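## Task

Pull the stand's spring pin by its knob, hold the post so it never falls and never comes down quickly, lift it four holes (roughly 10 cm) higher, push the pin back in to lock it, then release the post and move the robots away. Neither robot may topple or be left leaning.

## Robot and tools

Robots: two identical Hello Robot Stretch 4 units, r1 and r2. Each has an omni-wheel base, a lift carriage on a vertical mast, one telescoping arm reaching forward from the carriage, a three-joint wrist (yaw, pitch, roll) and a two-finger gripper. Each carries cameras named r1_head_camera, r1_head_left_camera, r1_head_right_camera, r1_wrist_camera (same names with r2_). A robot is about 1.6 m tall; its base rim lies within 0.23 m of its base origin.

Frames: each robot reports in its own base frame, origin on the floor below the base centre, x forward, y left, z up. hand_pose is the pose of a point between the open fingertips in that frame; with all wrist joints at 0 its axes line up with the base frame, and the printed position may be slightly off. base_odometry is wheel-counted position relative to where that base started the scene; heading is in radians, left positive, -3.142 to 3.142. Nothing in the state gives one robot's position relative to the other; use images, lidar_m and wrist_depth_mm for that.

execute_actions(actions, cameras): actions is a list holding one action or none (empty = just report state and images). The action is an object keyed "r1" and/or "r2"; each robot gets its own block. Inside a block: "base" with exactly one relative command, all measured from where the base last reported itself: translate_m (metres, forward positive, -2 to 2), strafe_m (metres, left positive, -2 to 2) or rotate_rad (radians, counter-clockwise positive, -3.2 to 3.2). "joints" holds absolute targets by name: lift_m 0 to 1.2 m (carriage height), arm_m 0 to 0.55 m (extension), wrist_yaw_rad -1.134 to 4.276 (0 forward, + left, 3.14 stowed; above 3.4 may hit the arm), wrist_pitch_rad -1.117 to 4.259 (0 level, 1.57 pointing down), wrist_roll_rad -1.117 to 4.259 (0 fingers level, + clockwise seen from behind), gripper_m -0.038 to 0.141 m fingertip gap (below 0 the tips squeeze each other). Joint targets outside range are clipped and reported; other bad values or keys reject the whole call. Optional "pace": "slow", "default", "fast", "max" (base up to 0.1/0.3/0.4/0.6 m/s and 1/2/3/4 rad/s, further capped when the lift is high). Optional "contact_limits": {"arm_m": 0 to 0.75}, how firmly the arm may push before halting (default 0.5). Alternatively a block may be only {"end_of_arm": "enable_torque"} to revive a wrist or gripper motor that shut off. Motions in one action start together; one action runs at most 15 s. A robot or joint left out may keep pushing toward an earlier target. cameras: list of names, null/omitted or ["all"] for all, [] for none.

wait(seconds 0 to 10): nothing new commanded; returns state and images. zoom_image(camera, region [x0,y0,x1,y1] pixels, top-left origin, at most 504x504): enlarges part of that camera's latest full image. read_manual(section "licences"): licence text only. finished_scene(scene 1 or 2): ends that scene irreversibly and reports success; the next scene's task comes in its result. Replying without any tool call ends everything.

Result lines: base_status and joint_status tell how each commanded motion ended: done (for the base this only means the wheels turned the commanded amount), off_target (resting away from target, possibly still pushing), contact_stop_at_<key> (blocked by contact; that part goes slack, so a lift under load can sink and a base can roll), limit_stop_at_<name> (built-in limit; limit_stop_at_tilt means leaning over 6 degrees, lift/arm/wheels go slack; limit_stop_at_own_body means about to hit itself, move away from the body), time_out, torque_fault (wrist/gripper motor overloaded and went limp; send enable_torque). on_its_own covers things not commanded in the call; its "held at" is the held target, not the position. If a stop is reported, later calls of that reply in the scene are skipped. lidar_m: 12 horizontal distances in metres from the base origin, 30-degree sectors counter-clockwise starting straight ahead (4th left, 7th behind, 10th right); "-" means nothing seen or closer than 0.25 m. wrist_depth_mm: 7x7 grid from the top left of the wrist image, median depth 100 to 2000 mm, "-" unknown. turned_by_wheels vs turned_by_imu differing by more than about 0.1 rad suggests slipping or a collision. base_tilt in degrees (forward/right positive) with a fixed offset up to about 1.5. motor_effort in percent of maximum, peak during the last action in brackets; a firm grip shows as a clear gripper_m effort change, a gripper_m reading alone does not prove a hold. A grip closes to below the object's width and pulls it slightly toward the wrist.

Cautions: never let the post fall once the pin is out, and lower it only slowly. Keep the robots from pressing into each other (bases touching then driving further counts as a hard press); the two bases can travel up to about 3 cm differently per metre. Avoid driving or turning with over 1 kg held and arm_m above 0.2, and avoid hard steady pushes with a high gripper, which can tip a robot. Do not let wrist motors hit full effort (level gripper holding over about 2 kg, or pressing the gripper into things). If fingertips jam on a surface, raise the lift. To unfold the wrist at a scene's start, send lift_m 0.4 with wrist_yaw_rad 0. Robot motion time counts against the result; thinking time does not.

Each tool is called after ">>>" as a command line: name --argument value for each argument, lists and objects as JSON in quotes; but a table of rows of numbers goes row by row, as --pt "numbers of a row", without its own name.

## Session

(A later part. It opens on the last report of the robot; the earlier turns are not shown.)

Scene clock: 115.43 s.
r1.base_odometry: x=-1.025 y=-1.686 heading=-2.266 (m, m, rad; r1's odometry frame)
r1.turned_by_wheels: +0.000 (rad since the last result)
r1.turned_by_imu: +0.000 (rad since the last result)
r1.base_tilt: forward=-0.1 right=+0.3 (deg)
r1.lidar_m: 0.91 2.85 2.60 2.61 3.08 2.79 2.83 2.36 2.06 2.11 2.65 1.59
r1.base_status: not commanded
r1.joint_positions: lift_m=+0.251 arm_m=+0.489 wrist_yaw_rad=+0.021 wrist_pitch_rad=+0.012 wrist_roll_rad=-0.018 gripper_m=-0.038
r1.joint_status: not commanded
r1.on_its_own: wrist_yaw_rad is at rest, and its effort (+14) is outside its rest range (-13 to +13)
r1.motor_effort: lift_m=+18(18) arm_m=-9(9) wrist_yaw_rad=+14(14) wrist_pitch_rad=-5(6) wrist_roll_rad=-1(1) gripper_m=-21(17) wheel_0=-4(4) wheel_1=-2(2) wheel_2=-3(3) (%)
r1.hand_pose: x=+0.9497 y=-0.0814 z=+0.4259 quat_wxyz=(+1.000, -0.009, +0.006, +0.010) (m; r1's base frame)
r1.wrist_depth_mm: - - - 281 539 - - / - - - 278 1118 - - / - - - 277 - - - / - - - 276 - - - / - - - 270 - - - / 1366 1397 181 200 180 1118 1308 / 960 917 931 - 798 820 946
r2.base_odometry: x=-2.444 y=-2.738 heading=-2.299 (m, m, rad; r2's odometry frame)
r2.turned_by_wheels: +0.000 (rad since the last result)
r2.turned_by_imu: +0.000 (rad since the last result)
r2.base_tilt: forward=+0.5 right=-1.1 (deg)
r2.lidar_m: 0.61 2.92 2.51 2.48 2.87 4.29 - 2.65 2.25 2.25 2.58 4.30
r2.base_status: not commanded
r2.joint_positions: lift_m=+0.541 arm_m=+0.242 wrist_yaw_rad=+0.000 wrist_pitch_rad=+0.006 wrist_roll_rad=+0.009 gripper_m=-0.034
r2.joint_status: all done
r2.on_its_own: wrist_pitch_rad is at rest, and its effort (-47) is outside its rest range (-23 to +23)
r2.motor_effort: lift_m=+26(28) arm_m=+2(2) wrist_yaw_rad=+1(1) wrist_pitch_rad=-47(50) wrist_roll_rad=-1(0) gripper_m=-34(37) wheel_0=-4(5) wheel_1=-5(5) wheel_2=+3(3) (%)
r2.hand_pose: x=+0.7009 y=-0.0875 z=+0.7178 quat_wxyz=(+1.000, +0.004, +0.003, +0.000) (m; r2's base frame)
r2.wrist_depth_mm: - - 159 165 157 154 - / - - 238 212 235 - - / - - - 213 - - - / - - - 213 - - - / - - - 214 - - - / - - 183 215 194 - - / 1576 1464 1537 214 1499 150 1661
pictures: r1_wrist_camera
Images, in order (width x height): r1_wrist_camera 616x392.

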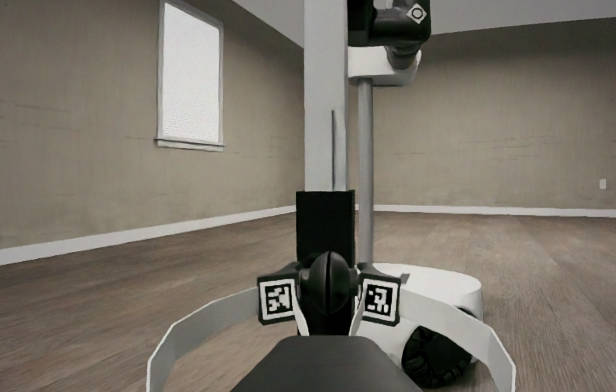

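>>> execute_actions --actions '[{"r1":{"joints":{"arm_m":0.46,"gripper_m":0.06}}}]' --cameras '[]'

>>> execute_actions --actions '[{"r1":{"joints":{"arm_m":0.505}}}]' --cameras '[]'

>>> execute_actions --actions '[{"r1":{"joints":{"gripper_m":-0.02}}}]' --cameras '[]'

>>> execute_actions --actions '[{"r2":{"joints":{"lift_m":0.567},"pace":"slow"}}]' --cameras '["r1_wrist_camera"]'

Scene clock: 124.10 s.
r1.base_odometry: x=-1.025 y=-1.686 heading=-2.265 (m, m, rad; r1's odometry frame)
r1.turned_by_wheels: +0.001 (rad since the last result)
r1.turned_by_imu: +0.001 (rad since the last result)
r1.base_tilt: forward=-0.2 right=+0.2 (deg)
r1.lidar_m: 0.92 2.87 2.58 2.63 3.09 2.79 2.82 2.33 2.07 2.12 2.69 1.59
r1.base_status: not commanded
r1.joint_positions: lift_m=+0.251 arm_m=+0.462 wrist_yaw_rad=+0.025 wrist_pitch_rad=+0.012 wrist_roll_rad=-0.018 gripper_m=+0.060
r1.joint_status: all done
r1.motor_effort: lift_m=+18(18) arm_m=-9(9) wrist_yaw_rad=+2(13) wrist_pitch_rad=-7(5) wrist_roll_rad=-1(1) gripper_m=-2(25) wheel_0=+1(4) wheel_1=+1(2) wheel_2=+2(3) (%)
r1.hand_pose: x=+0.9230 y=-0.0802 z=+0.4259 quat_wxyz=(+1.000, -0.009, +0.006, +0.012) (m; r1's base frame)
r1.wrist_depth_mm: - - - - 559 - - / - - - - 1118 - - / - - - - - - - / - - - 304 - - - / - - - 298 1060 - - / 1308 1366 1205 303 197 1118 1281 / 960 960 946 - 809 831 946
r2.base_odometry: x=-2.444 y=-2.738 heading=-2.299 (m, m, rad; r2's odometry frame)
r2.turned_by_wheels: +0.000 (rad since the last result)
r2.turned_by_imu: +0.001 (rad since the last result)
r2.base_tilt: forward=+0.4 right=-1.3 (deg)
r2.lidar_m: 0.62 2.93 2.50 2.49 2.87 4.29 - 2.64 2.25 2.25 2.57 4.32
r2.base_status: not commanded
r2.joint_positions: lift_m=+0.541 arm_m=+0.242 wrist_yaw_rad=+0.000 wrist_pitch_rad=+0.006 wrist_roll_rad=+0.009 gripper_m=-0.034
r2.joint_status: not commanded
r2.on_its_own: wrist_pitch_rad is at rest, and its effort (-46) is outside its rest range (-23 to +23)
r2.motor_effort: lift_m=+26(26) arm_m=+2(2) wrist_yaw_rad=+1(1) wrist_pitch_rad=-46(47) wrist_roll_rad=-1(0) gripper_m=-34(34) wheel_0=-4(4) wheel_1=-5(4) wheel_2=+3(3) (%)
r2.hand_pose: x=+0.7009 y=-0.0875 z=+0.7178 quat_wxyz=(+1.000, +0.004, +0.003, +0.000) (m; r2's base frame)
r2.wrist_depth_mm: - - 159 166 158 154 - / - - 237 212 235 - - / - - - 213 - - - / - - - 213 - - - / - - - 214 - - - / - - 183 214 194 - - / 1576 1464 1537 215 1537 150 1661
pictures: none
No camera images: the call's "cameras" was empty. Leave "cameras" out to get every camera's image.

Scene clock: 125.07 s.
r1.base_odometry: x=-1.025 y=-1.686 heading=-2.265 (m, m, rad; r1's odometry frame)
r1.turned_by_wheels: +0.000 (rad since the last result)
r1.turned_by_imu: +0.000 (rad since the last result)
r1.base_tilt: forward=-0.3 right=+0.2 (deg)
r1.lidar_m: 0.92 2.86 2.58 2.64 3.06 2.78 2.83 2.33 2.05 2.13 2.66 1.57
r1.base_status: not commanded
r1.joint_positions: lift_m=+0.251 arm_m=+0.503 wrist_yaw_rad=+0.025 wrist_pitch_rad=+0.012 wrist_roll_rad=-0.018 gripper_m=+0.060
r1.joint_status: all done
r1.motor_effort: lift_m=+18(18) arm_m=+9(10) wrist_yaw_rad=+2(2) wrist_pitch_rad=-6(6) wrist_roll_rad=-1(1) gripper_m=-4(0) wheel_0=+1(1) wheel_1=+1(1) wheel_2=+2(2) (%)
r1.hand_pose: x=+0.9649 y=-0.0802 z=+0.4259 quat_wxyz=(+1.000, -0.009, +0.006, +0.013) (m; r1's base frame)
r1.wrist_depth_mm: - - - - 525 - - / - - - - 1098 - - / - - - - - - - / - - - 263 - - - / - - - 256 1042 - - / 1336 1366 1160 257 199 891 1255 / 960 931 946 - 768 788 960
r2.base_odometry: x=-2.444 y=-2.738 heading=-2.299 (m, m, rad; r2's odometry frame)
r2.turned_by_wheels: +0.000 (rad since the last result)
r2.turned_by_imu: +0.000 (rad since the last result)
r2.base_tilt: forward=+0.6 right=-1.2 (deg)
r2.lidar_m: 0.60 2.95 2.51 2.50 2.86 4.29 - 2.63 2.25 2.26 2.55 4.31
r2.base_status: not commanded
r2.joint_positions: lift_m=+0.541 arm_m=+0.242 wrist_yaw_rad=+0.000 wrist_pitch_rad=+0.006 wrist_roll_rad=+0.009 gripper_m=-0.034
r2.joint_status: not commanded
r2.on_its_own: wrist_pitch_rad is at rest, and its effort (-47) is outside its rest range (-23 to +23)
r2.motor_effort: lift_m=+26(26) arm_m=+2(3) wrist_yaw_rad=+1(2) wrist_pitch_rad=-47(47) wrist_roll_rad=-1(1) gripper_m=-35(35) wheel_0=-4(5) wheel_1=-5(5) wheel_2=+3(3) (%)
r2.hand_pose: x=+0.7009 y=-0.0875 z=+0.7178 quat_wxyz=(+1.000, +0.004, +0.003, +0.000) (m; r2's base frame)
r2.wrist_depth_mm: - - 159 165 158 154 - / - - 238 212 235 - - / - - - 213 - - - / - - - 214 - - - / - - - 214 - - - / - - 183 213 194 - - / 1576 1430 1537 214 1464 150 1661
pictures: none
No camera images: the call's "cameras" was empty. Leave "cameras" out to get every camera's image.

Scene clock: 126.60 s.
r1.base_odometry: x=-1.025 y=-1.686 heading=-2.265 (m, m, rad; r1's odometry frame)
r1.turned_by_wheels: +0.000 (rad since the last result)
r1.turned_by_imu: +0.000 (rad since the last result)
r1.base_tilt: forward=-0.3 right=+0.4 (deg)
r1.lidar_m: 0.91 2.85 2.59 2.62 3.07 2.80 2.82 2.34 2.07 2.13 2.65 1.59
r1.base_status: not commanded
r1.joint_positions: lift_m=+0.251 arm_m=+0.504 wrist_yaw_rad=+0.030 wrist_pitch_rad=+0.012 wrist_roll_rad=-0.018 gripper_m=-0.019
r1.joint_status: all done
r1.motor_effort: lift_m=+18(18) arm_m=+5(9) wrist_yaw_rad=-12(12) wrist_pitch_rad=-6(7) wrist_roll_rad=-1(1) gripper_m=-27(27) wheel_0=+2(2) wheel_1=+1(2) wheel_2=+5(5) (%)
r1.hand_pose: x=+0.9660 y=-0.0788 z=+0.4258 quat_wxyz=(+1.000, -0.009, +0.006, +0.015) (m; r1's base frame)
r1.wrist_depth_mm: - - - - 521 - - / - - - - 1025 - - / - - - - - - - / - - - 262 - - - / - - - 252 - - - / 1336 1366 183 254 182 904 1336 / 946 931 1008 - 759 778 960
r2.base_odometry: x=-2.444 y=-2.738 heading=-2.299 (m, m, rad; r2's odometry frame)
r2.turned_by_wheels: +0.000 (rad since the last result)
r2.turned_by_imu: +0.000 (rad since the last result)
r2.base_tilt: forward=+0.5 right=-1.2 (deg)
r2.lidar_m: 0.61 2.94 2.52 2.50 2.87 4.29 - 2.64 2.24 2.24 2.56 4.31
r2.base_status: not commanded
r2.joint_positions: lift_m=+0.541 arm_m=+0.242 wrist_yaw_rad=+0.000 wrist_pitch_rad=+0.003 wrist_roll_rad=+0.009 gripper_m=-0.034
r2.joint_status: not commanded
r2.on_its_own: wrist_pitch_rad is at rest, and its effort (-38) is outside its rest range (-23 to +23)
r2.motor_effort: lift_m=+25(26) arm_m=+2(2) wrist_yaw_rad=+0(3) wrist_pitch_rad=-38(47) wrist_roll_rad=+0(1) gripper_m=-36(35) wheel_0=-4(5) wheel_1=-5(5) wheel_2=+3(2) (%)
r2.hand_pose: x=+0.7009 y=-0.0875 z=+0.7187 quat_wxyz=(+1.000, +0.004, +0.001, +0.000) (m; r2's base frame)
r2.wrist_depth_mm: - - 160 167 158 155 - / - - 238 213 235 - - / - - - 213 - - - / - - - 214 - - - / - - - 214 - - - / - - 183 213 193 - - / 1618 1499 1537 215 1537 150 1618
pictures: none
No camera images: the call's "cameras" was empty. Leave "cameras" out to get every camera's image.

Scene clock: 127.60 s.
r1.base_odometry: x=-1.025 y=-1.686 heading=-2.265 (m, m, rad; r1's odometry frame)
r1.turned_by_wheels: +0.000 (rad since the last result)
r1.turned_by_imu: +0.000 (rad since the last result)
r1.base_tilt: forward=-0.2 right=+0.3 (deg)
r1.lidar_m: 0.92 2.83 2.58 2.61 3.07 2.78 2.81 2.34 2.07 2.12 2.68 1.57
r1.base_status: not commanded
r1.joint_positions: lift_m=+0.251 arm_m=+0.504 wrist_yaw_rad=+0.030 wrist_pitch_rad=+0.012 wrist_roll_rad=-0.018 gripper_m=-0.019
r1.joint_status: not commanded
r1.motor_effort: lift_m=+18(18) arm_m=+5(5) wrist_yaw_rad=-11(12) wrist_pitch_rad=-7(6) wrist_roll_rad=-1(1) gripper_m=-29(27) wheel_0=+2(2) wheel_1=+1(2) wheel_2=+5(5) (%)
r1.hand_pose: x=+0.9660 y=-0.0788 z=+0.4258 quat_wxyz=(+1.000, -0.009, +0.006, +0.015) (m; r1's base frame)
r1.wrist_depth_mm: - - - - 820 - - / - - - - - - - / - - - - - - - / - - - 262 - - - / - - - 254 - - - / 1336 1397 183 252 182 917 1281 / 976 931 991 - 768 768 946
r2.base_odometry: x=-2.444 y=-2.738 heading=-2.299 (m, m, rad; r2's odometry frame)
r2.turned_by_wheels: +0.000 (rad since the last result)
r2.turned_by_imu: +0.000 (rad since the last result)
r2.base_tilt: forward=+0.5 right=-1.1 (deg)
r2.lidar_m: 0.62 2.93 2.52 2.51 2.85 4.29 - 2.67 2.26 2.25 2.57 0.66
r2.base_status: not commanded
r2.joint_positions: lift_m=+0.566 arm_m=+0.242 wrist_yaw_rad=+0.000 wrist_pitch_rad=+0.003 wrist_roll_rad=+0.009 gripper_m=-0.034
r2.joint_status: all done
r2.on_its_own: wrist_pitch_rad is at rest, and its effort (-38) is outside its rest range (-23 to +23)
r2.motor_effort: lift_m=+25(26) arm_m=+2(2) wrist_yaw_rad=+3(2) wrist_pitch_rad=-38(39) wrist_roll_rad=-1(1) gripper_m=-33(35) wheel_0=-4(4) wheel_1=-5(5) wheel_2=+3(3) (%)
r2.hand_pose: x=+0.7009 y=-0.0876 z=+0.7438 quat_wxyz=(+1.000, +0.004, +0.001, +0.000) (m; r2's base frame)
r2.wrist_depth_mm: - - 160 166 159 156 - / - - 238 213 235 - - / - - - 213 - - - / - - - 213 - - - / - - - 213 - - - / - - 183 214 193 - - / 1661 1537 1576 214 1576 150 1708
pictures: r1_wrist_camera
Images, in order (width x height): r1_wrist_camera 616x392.

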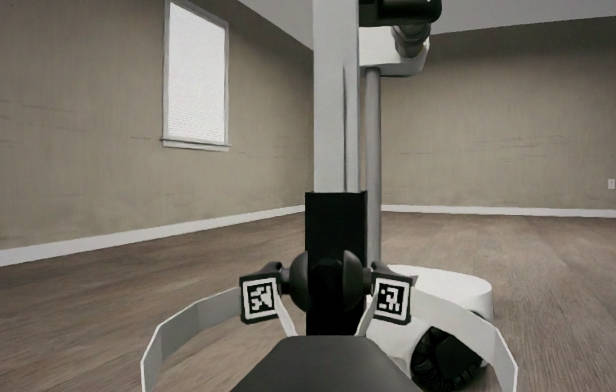

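>>> execute_actions --actions '[{"r2":{"joints":{"lift_m":0.631},"pace":"slow"}}]' --cameras '[]'

>>> execute_actions --actions '[{"r1":{"joints":{"gripper_m":0.07}}}]' --cameras '[]'

>>> execute_actions --actions '[{"r1":{"joints":{"arm_m":0.42}},"r2":{"joints":{"lift_m":0.62},"pace":"slow"}}]' --cameras '["r1_wrist_camera"]'

Scene clock: 134.60 s.
r1.base_odometry: x=-1.025 y=-1.686 heading=-2.265 (m, m, rad; r1's odometry frame)
r1.turned_by_wheels: +0.000 (rad since the last result)
r1.turned_by_imu: +0.000 (rad since the last result)
r1.base_tilt: forward=-0.1 right=+0.2 (deg)
r1.lidar_m: 0.91 2.84 2.58 2.64 3.03 2.78 2.82 2.33 2.07 2.11 2.64 1.60
r1.base_status: not commanded
r1.joint_positions: lift_m=+0.251 arm_m=+0.504 wrist_yaw_rad=+0.030 wrist_pitch_rad=+0.012 wrist_roll_rad=-0.018 gripper_m=-0.019
r1.joint_status: not commanded
r1.motor_effort: lift_m=+18(18) arm_m=+5(5) wrist_yaw_rad=-12(11) wrist_pitch_rad=-6(7) wrist_roll_rad=-1(1) gripper_m=-26(25) wheel_0=+2(2) wheel_1=+1(2) wheel_2=+5(5) (%)
r1.hand_pose: x=+0.9660 y=-0.0788 z=+0.4258 quat_wxyz=(+1.000, -0.009, +0.006, +0.015) (m; r1's base frame)
r1.wrist_depth_mm: - - - - 991 - - / - - - - - - - / - - - - - - - / - - - 263 - - - / - - - 255 - - - / 1308 1366 183 254 183 904 1281 / 991 931 960 - 759 778 946
r2.base_odometry: x=-2.444 y=-2.738 heading=-2.299 (m, m, rad; r2's odometry frame)
r2.turned_by_wheels: +0.000 (rad since the last result)
r2.turned_by_imu: +0.001 (rad since the last result)
r2.base_tilt: forward=+0.4 right=-1.2 (deg)
r2.lidar_m: 0.60 2.94 2.52 2.51 2.86 4.28 - 2.67 2.25 2.23 2.57 4.31
r2.base_status: not commanded
r2.joint_positions: lift_m=+0.630 arm_m=+0.242 wrist_yaw_rad=-0.001 wrist_pitch_rad=+0.003 wrist_roll_rad=+0.009 gripper_m=-0.034
r2.joint_status: all done
r2.on_its_own: wrist_pitch_rad is at rest, and its effort (-36) is outside its rest range (-23 to +23)
r2.motor_effort: lift_m=+25(26) arm_m=+2(2) wrist_yaw_rad=+3(1) wrist_pitch_rad=-36(38) wrist_roll_rad=-1(1) gripper_m=-33(34) wheel_0=-5(5) wheel_1=-5(5) wheel_2=+2(3) (%)
r2.hand_pose: x=+0.7009 y=-0.0876 z=+0.8079 quat_wxyz=(+1.000, +0.004, +0.001, +0.000) (m; r2's base frame)
r2.wrist_depth_mm: - - 160 166 159 156 - / - - 237 213 235 - - / - - - 213 - - - / - - - 213 - - - / - - - 213 - - - / - - 183 214 193 - - / 1808 1661 1756 215 1661 150 1808
pictures: none
No camera images: the call's "cameras" was empty. Leave "cameras" out to get every camera's image.

Scene clock: 136.23 s.
r1.base_odometry: x=-1.025 y=-1.686 heading=-2.265 (m, m, rad; r1's odometry frame)
r1.turned_by_wheels: +0.000 (rad since the last result)
r1.turned_by_imu: +0.000 (rad since the last result)
r1.base_tilt: forward=-0.2 right=+0.3 (deg)
r1.lidar_m: 0.93 2.83 2.59 2.62 3.07 2.80 2.82 2.33 2.07 2.11 2.68 1.56
r1.base_status: not commanded
r1.joint_positions: lift_m=+0.251 arm_m=+0.504 wrist_yaw_rad=+0.025 wrist_pitch_rad=+0.012 wrist_roll_rad=-0.018 gripper_m=+0.070
r1.joint_status: all done
r1.motor_effort: lift_m=+18(18) arm_m=+5(5) wrist_yaw_rad=+1(12) wrist_pitch_rad=-6(7) wrist_roll_rad=-1(1) gripper_m=+0(28) wheel_0=+2(2) wheel_1=+1(1) wheel_2=+1(5) (%)
r1.hand_pose: x=+0.9656 y=-0.0801 z=+0.4259 quat_wxyz=(+1.000, -0.009, +0.006, +0.013) (m; r1's base frame)
r1.wrist_depth_mm: - - - - 976 - - / - - - - - - - / - - - - - - - / - - - 263 - - - / - - - 257 1025 - - / 1336 1397 202 255 252 891 1308 / 976 917 946 - 778 809 960
r2.base_odometry: x=-2.444 y=-2.738 heading=-2.299 (m, m, rad; r2's odometry frame)
r2.turned_by_wheels: +0.000 (rad since the last result)
r2.turned_by_imu: +0.000 (rad since the last result)
r2.base_tilt: forward=+0.7 right=-1.3 (deg)
r2.lidar_m: 0.62 2.95 2.51 2.50 2.86 4.28 - 2.67 2.25 2.24 2.58 4.29
r2.base_status: not commanded
r2.joint_positions: lift_m=+0.630 arm_m=+0.242 wrist_yaw_rad=+0.000 wrist_pitch_rad=+0.003 wrist_roll_rad=+0.009 gripper_m=-0.034
r2.joint_status: not commanded
r2.on_its_own: wrist_pitch_rad is at rest, and its effort (-38) is outside its rest range (-23 to +23)
r2.motor_effort: lift_m=+25(25) arm_m=+2(2) wrist_yaw_rad=+0(6) wrist_pitch_rad=-38(37) wrist_roll_rad=-1(1) gripper_m=-35(36) wheel_0=-5(5) wheel_1=-5(5) wheel_2=+3(3) (%)
r2.hand_pose: x=+0.7009 y=-0.0875 z=+0.8079 quat_wxyz=(+1.000, +0.004, +0.001, +0.000) (m; r2's base frame)
r2.wrist_depth_mm: - - 160 166 159 155 - / - - 238 213 235 - - / - - - 213 - - - / - - - 213 - - - / - - - 215 - - - / - - 183 214 193 - - / 1808 1661 1708 215 1708 150 1863
pictures: none
No camera images: the call's "cameras" was empty. Leave "cameras" out to get every camera's image.

Scene clock: 137.43 s.
r1.base_odometry: x=-1.025 y=-1.686 heading=-2.265 (m, m, rad; r1's odometry frame)
r1.turned_by_wheels: +0.000 (rad since the last result)
r1.turned_by_imu: +0.000 (rad since the last result)
r1.base_tilt: forward=-0.2 right=+0.3 (deg)
r1.lidar_m: 0.91 2.82 2.59 2.63 3.05 2.79 2.82 2.35 2.08 2.09 2.64 1.58
r1.base_status: not commanded
r1.joint_positions: lift_m=+0.251 arm_m=+0.422 wrist_yaw_rad=+0.025 wrist_pitch_rad=+0.012 wrist_roll_rad=-0.018 gripper_m=+0.070
r1.joint_status: all done
r1.motor_effort: lift_m=+18(18) arm_m=-9(9) wrist_yaw_rad=+2(0) wrist_pitch_rad=-7(6) wrist_roll_rad=-1(1) gripper_m=-1(3) wheel_0=+2(2) wheel_1=+2(1) wheel_2=+1(1) (%)
r1.hand_pose: x=+0.8830 y=-0.0802 z=+0.4258 quat_wxyz=(+1.000, -0.009, +0.006, +0.013) (m; r1's base frame)
r1.wrist_depth_mm: - - - - 1078 - - / - - - - - - - / - - - - - - - / - - - - - - - / - - - 1921 1182 - - / 1308 1366 202 342 842 1118 1281 / 960 931 946 - 866 866 976
r2.base_odometry: x=-2.444 y=-2.738 heading=-2.299 (m, m, rad; r2's odometry frame)
r2.turned_by_wheels: +0.000 (rad since the last result)
r2.turned_by_imu: +0.000 (rad since the last result)
r2.base_tilt: forward=+0.5 right=-1.2 (deg)
r2.lidar_m: 0.62 2.94 2.51 2.50 2.85 4.28 - 2.65 2.23 2.23 2.56 0.66
r2.base_status: not commanded
r2.joint_positions: lift_m=+0.620 arm_m=+0.242 wrist_yaw_rad=-0.001 wrist_pitch_rad=-0.003 wrist_roll_rad=+0.009 gripper_m=-0.034
r2.joint_status: all done
r2.motor_effort: lift_m=+14(23) arm_m=+2(3) wrist_yaw_rad=+1(2) wrist_pitch_rad=-20(37) wrist_roll_rad=-1(1) gripper_m=-34(36) wheel_0=-5(4) wheel_1=-4(5) wheel_2=+3(3) (%)
r2.hand_pose: x=+0.7009 y=-0.0876 z=+0.7995 quat_wxyz=(+1.000, +0.004, -0.002, +0.000) (m; r2's base frame)
r2.wrist_depth_mm: - - 162 168 160 158 - / - - 238 214 235 - - / - - - 215 - - - / - - - 214 - - - / - - - 214 - - - / - - 181 214 193 - - / 1808 1661 1756 215 1756 150 1863
pictures: r1_wrist_camera
Images, in order (width x height): r1_wrist_camera 616x392.

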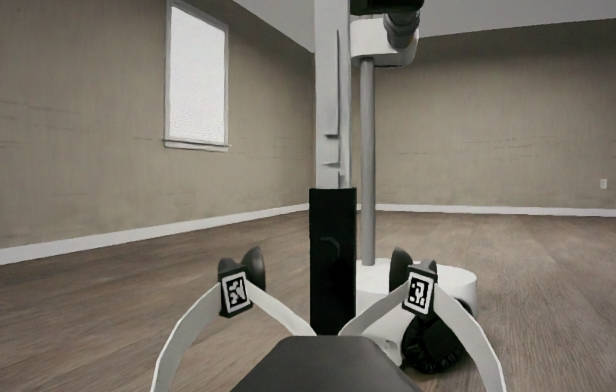

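Probably only friction; hole likely higher. Probe up.

>>> execute_actions --actions '[{"r2":{"joints":{"lift_m":0.637},"pace":"slow"}}]' --cameras '["r1_wrist_camera"]'

>>> execute_actions --actions '[{"r2":{"joints":{"lift_m":0.642},"pace":"slow"}}]' --cameras '["r1_wrist_camera"]'

Scene clock: 143.87 s.
r1.base_odometry: x=-1.025 y=-1.686 heading=-2.265 (m, m, rad; r1's odometry frame)
r1.turned_by_wheels: +0.000 (rad since the last result)
r1.turned_by_imu: +0.000 (rad since the last result)
r1.base_tilt: forward=-0.2 right=+0.2 (deg)
r1.lidar_m: 0.92 2.85 2.59 2.61 3.06 2.80 2.83 2.36 2.07 2.13 2.66 1.59
r1.base_status: not commanded
r1.joint_positions: lift_m=+0.251 arm_m=+0.422 wrist_yaw_rad=+0.025 wrist_pitch_rad=+0.012 wrist_roll_rad=-0.018 gripper_m=+0.070
r1.joint_status: not commanded
r1.motor_effort: lift_m=+18(18) arm_m=-8(8) wrist_yaw_rad=+1(2) wrist_pitch_rad=-7(6) wrist_roll_rad=-1(1) gripper_m=-2(7) wheel_0=+2(2) wheel_1=+1(2) wheel_2=+1(1) (%)
r1.hand_pose: x=+0.8830 y=-0.0802 z=+0.4258 quat_wxyz=(+1.000, -0.009, +0.006, +0.013) (m; r1's base frame)
r1.wrist_depth_mm: - - - - 1060 - - / - - - - - - - / - - - - - - - / - - - - - - - / - - - 1863 1182 - - / 1366 1366 201 338 842 1118 1255 / 976 917 946 - 866 866 931
r2.base_odometry: x=-2.444 y=-2.738 heading=-2.299 (m, m, rad; r2's odometry frame)
r2.turned_by_wheels: +0.000 (rad since the last result)
r2.turned_by_imu: +0.000 (rad since the last result)
r2.base_tilt: forward=+0.7 right=-1.2 (deg)
r2.lidar_m: 0.60 2.97 2.52 2.51 2.87 4.27 - 2.64 2.23 2.23 2.56 4.30
r2.base_status: not commanded
r2.joint_positions: lift_m=+0.636 arm_m=+0.242 wrist_yaw_rad=+0.000 wrist_pitch_rad=+0.007 wrist_roll_rad=+0.009 gripper_m=-0.034
r2.joint_status: all done
r2.on_its_own: wrist_pitch_rad is at rest, and its effort (-49) is outside its rest range (-23 to +23)
r2.motor_effort: lift_m=+27(27) arm_m=+2(2) wrist_yaw_rad=+1(4) wrist_pitch_rad=-49(52) wrist_roll_rad=-1(1) gripper_m=-36(36) wheel_0=-5(5) wheel_1=-5(5) wheel_2=+3(3) (%)
r2.hand_pose: x=+0.7009 y=-0.0875 z=+0.8126 quat_wxyz=(+1.000, +0.004, +0.003, +0.000) (m; r2's base frame)
r2.wrist_depth_mm: - - 158 165 157 154 - / - - 238 212 235 - - / - - - 213 - - - / - - - 213 - - - / - - - 213 - - - / - - 183 214 193 - - / 1808 1661 1756 214 1708 150 1808
pictures: r1_wrist_camera
Images, in order (width x height): r1_wrist_camera 616x392.

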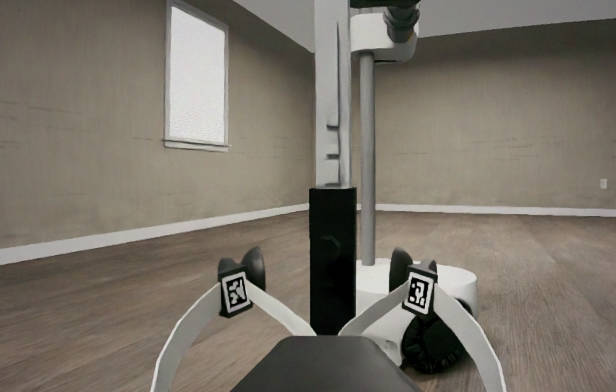

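Scene clock: 144.47 s.
r1.base_odometry: x=-1.025 y=-1.686 heading=-2.265 (m, m, rad; r1's odometry frame)
r1.turned_by_wheels: +0.000 (rad since the last result)
r1.turned_by_imu: +0.000 (rad since the last result)
r1.base_tilt: forward=-0.2 right=+0.3 (deg)
r1.lidar_m: 0.90 2.85 2.60 2.63 3.06 2.78 2.83 2.34 2.06 2.12 2.66 1.58
r1.base_status: not commanded
r1.joint_positions: lift_m=+0.251 arm_m=+0.422 wrist_yaw_rad=+0.025 wrist_pitch_rad=+0.012 wrist_roll_rad=-0.018 gripper_m=+0.070
r1.joint_status: not commanded
r1.motor_effort: lift_m=+18(18) arm_m=-8(9) wrist_yaw_rad=+2(1) wrist_pitch_rad=-6(6) wrist_roll_rad=-1(1) gripper_m=+0(4) wheel_0=+2(2) wheel_1=+2(1) wheel_2=+1(1) (%)
r1.hand_pose: x=+0.8830 y=-0.0802 z=+0.4258 quat_wxyz=(+1.000, -0.009, +0.006, +0.013) (m; r1's base frame)
r1.wrist_depth_mm: - - - - 1060 - - / - - - - - - - / - - - - - - - / - - - - - - - / - - - 1921 1182 - - / 1336 1336 202 343 842 1118 1308 / 960 946 960 - 866 878 931
r2.base_odometry: x=-2.444 y=-2.738 heading=-2.299 (m, m, rad; r2's odometry frame)
r2.turned_by_wheels: +0.000 (rad since the last result)
r2.turned_by_imu: +0.000 (rad since the last result)
r2.base_tilt: forward=+0.5 right=-1.1 (deg)
r2.lidar_m: 0.61 2.91 2.51 2.49 2.86 4.30 - 2.65 2.25 2.23 2.57 4.30
r2.base_status: not commanded
r2.joint_positions: lift_m=+0.641 arm_m=+0.242 wrist_yaw_rad=+0.000 wrist_pitch_rad=+0.013 wrist_roll_rad=+0.009 gripper_m=-0.034
r2.joint_status: all done
r2.on_its_own: wrist_pitch_rad is at rest, and its effort (-67) is outside its rest range (-23 to +23)
r2.motor_effort: lift_m=+29(27) arm_m=+2(2) wrist_yaw_rad=+0(1) wrist_pitch_rad=-67(66) wrist_roll_rad=-1(1) gripper_m=-35(35) wheel_0=-5(4) wheel_1=-5(4) wheel_2=+3(3) (%)
r2.hand_pose: x=+0.7010 y=-0.0874 z=+0.8156 quat_wxyz=(+1.000, +0.004, +0.006, +0.000) (m; r2's base frame)
r2.wrist_depth_mm: - - 156 163 155 152 - / - - 237 211 235 - - / - - - 212 - - - / - - - 213 - - - / - - - 213 - - - / - - 183 214 196 - - / 1756 1618 1708 215 1708 150 1808
pictures: r1_wrist_camera
Images, in order (width x height): r1_wrist_camera 616x392.

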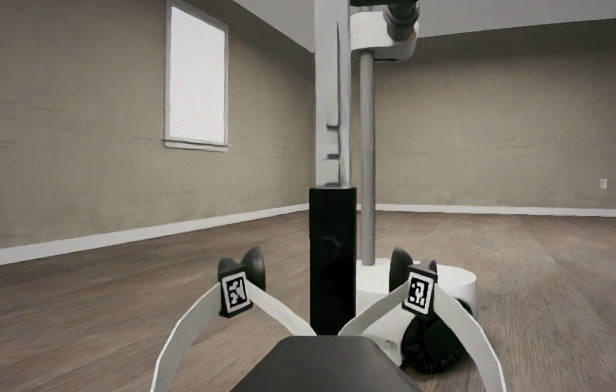

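>>> execute_actions --actions '[{"r2":{"joints":{"lift_m":0.622},"pace":"slow"}}]' --cameras '["r1_wrist_camera"]'

Scene clock: 149.73 s.
r1.base_odometry: x=-1.025 y=-1.686 heading=-2.265 (m, m, rad; r1's odometry frame)
r1.turned_by_wheels: +0.000 (rad since the last result)
r1.turned_by_imu: +0.000 (rad since the last result)
r1.base_tilt: forward=-0.1 right=+0.4 (deg)
r1.lidar_m: 0.92 2.85 2.59 2.60 3.05 2.79 2.83 2.33 2.05 2.11 2.65 1.60
r1.base_status: not commanded
r1.joint_positions: lift_m=+0.251 arm_m=+0.422 wrist_yaw_rad=+0.025 wrist_pitch_rad=+0.012 wrist_roll_rad=-0.018 gripper_m=+0.070
r1.joint_status: not commanded
r1.motor_effort: lift_m=+18(18) arm_m=-9(8) wrist_yaw_rad=+2(2) wrist_pitch_rad=-6(7) wrist_roll_rad=-1(1) gripper_m=-1(5) wheel_0=+2(2) wheel_1=+2(1) wheel_2=+1(1) (%)
r1.hand_pose: x=+0.8830 y=-0.0802 z=+0.4258 quat_wxyz=(+1.000, -0.009, +0.006, +0.013) (m; r1's base frame)
r1.wrist_depth_mm: - - - - 1060 - - / - - - - - - - / - - - - - - - / - - - - - - - / - - - 1863 1205 - - / 1336 1366 202 340 831 1098 1281 / 976 946 946 - 866 866 931
r2.base_odometry: x=-2.444 y=-2.738 heading=-2.299 (m, m, rad; r2's odometry frame)
r2.turned_by_wheels: +0.000 (rad since the last result)
r2.turned_by_imu: +0.000 (rad since the last result)
r2.base_tilt: forward=+0.5 right=-1.2 (deg)
r2.lidar_m: 0.61 2.95 2.51 2.52 2.86 4.30 - 2.65 2.25 2.25 2.58 4.31
r2.base_status: not commanded
r2.joint_positions: lift_m=+0.622 arm_m=+0.242 wrist_yaw_rad=-0.001 wrist_pitch_rad=-0.008 wrist_roll_rad=+0.009 gripper_m=-0.034
r2.joint_status: all done
r2.motor_effort: lift_m=+13(27) arm_m=+2(2) wrist_yaw_rad=+6(3) wrist_pitch_rad=-7(66) wrist_roll_rad=-1(0) gripper_m=-33(35) wheel_0=-5(5) wheel_1=-5(4) wheel_2=+3(3) (%)
r2.hand_pose: x=+0.7009 y=-0.0878 z=+0.8029 quat_wxyz=(+1.000, +0.004, -0.004, -0.001) (m; r2's base frame)
r2.wrist_depth_mm: - - 164 158 162 159 - / - - 238 214 236 - - / - - - 215 - - - / - - - 215 - - - / - - - 215 - - - / - - 181 213 193 - - / 1808 1708 1921 214 1756 150 -
pictures: r1_wrist_camera
Images, in order (width x height): r1_wrist_camera 616x392.

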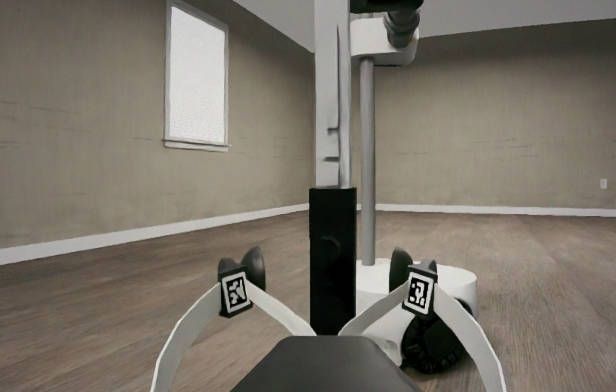

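Locked.

>>> execute_actions --actions '[{"r1":{"joints":{"arm_m":0}},"r2":{"joints":{"gripper_m":0.1,"arm_m":0.232}}}]' --cameras '[]'

>>> execute_actions --actions '[{"r2":{"base":{"translate_m":-0.35},"joints":{"arm_m":0},"pace":"fast"}}]' --cameras '["r1_wrist_camera"]'

>>> finished_scene --scene 1

Scene clock: 159.40 s.
r1.base_odometry: x=-1.025 y=-1.686 heading=-2.265 (m, m, rad; r1's odometry frame)
r1.turned_by_wheels: +0.000 (rad since the last result)
r1.turned_by_imu: +0.000 (rad since the last result)
r1.base_tilt: forward=-0.2 right=+0.4 (deg)
r1.lidar_m: 0.91 2.87 2.59 2.62 3.05 2.78 2.82 2.32 2.07 2.13 2.67 1.58
r1.base_status: not commanded
r1.joint_positions: lift_m=+0.251 arm_m=+0.003 wrist_yaw_rad=+0.025 wrist_pitch_rad=+0.012 wrist_roll_rad=-0.018 gripper_m=+0.070
r1.joint_status: all done
joint sent to its limit — the command would take r1.arm_m past its lower limit, so that joint was sent only as far as its limit.
r1.motor_effort: lift_m=+18(18) arm_m=-9(7) wrist_yaw_rad=+2(1) wrist_pitch_rad=-6(6) wrist_roll_rad=-1(1) gripper_m=-4(3) wheel_0=+2(2) wheel_1=+2(2) wheel_2=+1(1) (%)
r1.hand_pose: x=+0.4645 y=-0.0802 z=+0.4258 quat_wxyz=(+1.000, -0.009, +0.006, +0.013) (m; r1's base frame)
r1.wrist_depth_mm: - - - - - - - / - - - - - - - / - - - - - - - / - - - - - - - / - - - - 1336 - - / 1336 1366 202 1308 1138 1336 1336 / 991 917 960 - 960 917 946
r2.base_odometry: x=-2.444 y=-2.738 heading=-2.299 (m, m, rad; r2's odometry frame)
r2.turned_by_wheels: +0.000 (rad since the last result)
r2.turned_by_imu: +0.001 (rad since the last result)
r2.base_tilt: forward=+0.6 right=-1.2 (deg)
r2.lidar_m: 0.61 2.92 2.51 2.50 2.87 4.30 - 2.65 2.25 2.24 2.57 4.31
r2.base_status: not commanded
r2.joint_positions: lift_m=+0.622 arm_m=+0.232 wrist_yaw_rad=+0.000 wrist_pitch_rad=-0.008 wrist_roll_rad=+0.009 gripper_m=+0.100
r2.joint_status: all done
r2.motor_effort: lift_m=+13(13) arm_m=-3(16) wrist_yaw_rad=+2(16) wrist_pitch_rad=-5(9) wrist_roll_rad=-1(0) gripper_m=-2(41) wheel_0=-4(4) wheel_1=-4(5) wheel_2=+0(4) (%)
r2.hand_pose: x=+0.6918 y=-0.0875 z=+0.8030 quat_wxyz=(+1.000, +0.004, -0.004, +0.000) (m; r2's base frame)
r2.wrist_depth_mm: - - 170 170 168 178 - / - - 240 223 237 - - / - - - 224 - - - / - - - 224 - - - / - - - 224 - - - / - - 200 224 - - - / 1863 1863 1863 152 1863 1863 -
pictures: none
No camera images: the call's "cameras" was empty. Leave "cameras" out to get every camera's image.

Scene clock: 161.57 s.
r1.base_odometry: x=-1.025 y=-1.686 heading=-2.265 (m, m, rad; r1's odometry frame)
r1.turned_by_wheels: +0.000 (rad since the last result)
r1.turned_by_imu: +0.000 (rad since the last result)
r1.base_tilt: forward=-0.1 right=+0.2 (deg)
r1.lidar_m: 0.92 2.85 2.60 2.63 3.05 2.79 2.80 2.34 2.06 2.11 2.66 5.36
r1.base_status: not commanded
r1.joint_positions: lift_m=+0.251 arm_m=+0.003 wrist_yaw_rad=+0.025 wrist_pitch_rad=+0.012 wrist_roll_rad=-0.018 gripper_m=+0.070
r1.joint_status: not commanded
r1.motor_effort: lift_m=+18(18) arm_m=-9(8) wrist_yaw_rad=+1(2) wrist_pitch_rad=-5(7) wrist_roll_rad=-1(1) gripper_m=+1(7) wheel_0=+2(2) wheel_1=+1(2) wheel_2=+1(1) (%)
r1.hand_pose: x=+0.4645 y=-0.0802 z=+0.4258 quat_wxyz=(+1.000, -0.009, +0.006, +0.013) (m; r1's base frame)
r1.wrist_depth_mm: - - - - - - - / - - - - - - - / - - - - - - - / - - - - - - - / - - - - 1661 - - / 1336 1366 202 1281 1160 1308 1308 / 976 946 960 - 946 917 946
r2.base_odometry: x=-2.211 y=-2.477 heading=-2.299 (m, m, rad; r2's odometry frame)
r2.turned_by_wheels: +0.000 (rad since the last result)
r2.turned_by_imu: +0.001 (rad since the last result)
r2.base_tilt: forward=+0.5 right=-1.2 (deg)
r2.lidar_m: 0.98 3.01 2.56 2.58 2.96 3.93 3.94 2.53 2.16 2.15 2.48 4.14
r2.base_status: done
r2.joint_positions: lift_m=+0.622 arm_m=+0.002 wrist_yaw_rad=+0.000 wrist_pitch_rad=-0.008 wrist_roll_rad=+0.009 gripper_m=+0.100
r2.joint_status: all done
r2.motor_effort: lift_m=+14(14) arm_m=-5(8) wrist_yaw_rad=+2(0) wrist_pitch_rad=-8(6) wrist_roll_rad=-1(1) gripper_m=-2(1) wheel_0=-1(8) wheel_1=-1(8) wheel_2=-2(18) (%)
r2.hand_pose: x=+0.4612 y=-0.0875 z=+0.8028 quat_wxyz=(+1.000, +0.004, -0.004, +0.000) (m; r2's base frame)
r2.wrist_depth_mm: - - - - - - - / - - - - - - - / - - - - - - - / - - - - - - - / - - - - - - - / - - 200 - - - - / 1863 1808 1863 152 1921 1808 -
pictures: r1_wrist_camera
Images, in order (width x height): r1_wrist_camera 616x392.

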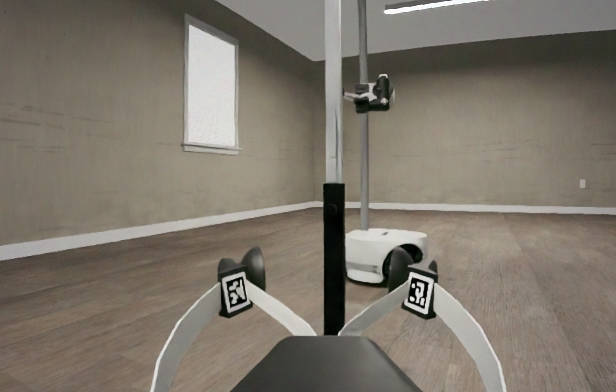

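The scene is finished: the task was done.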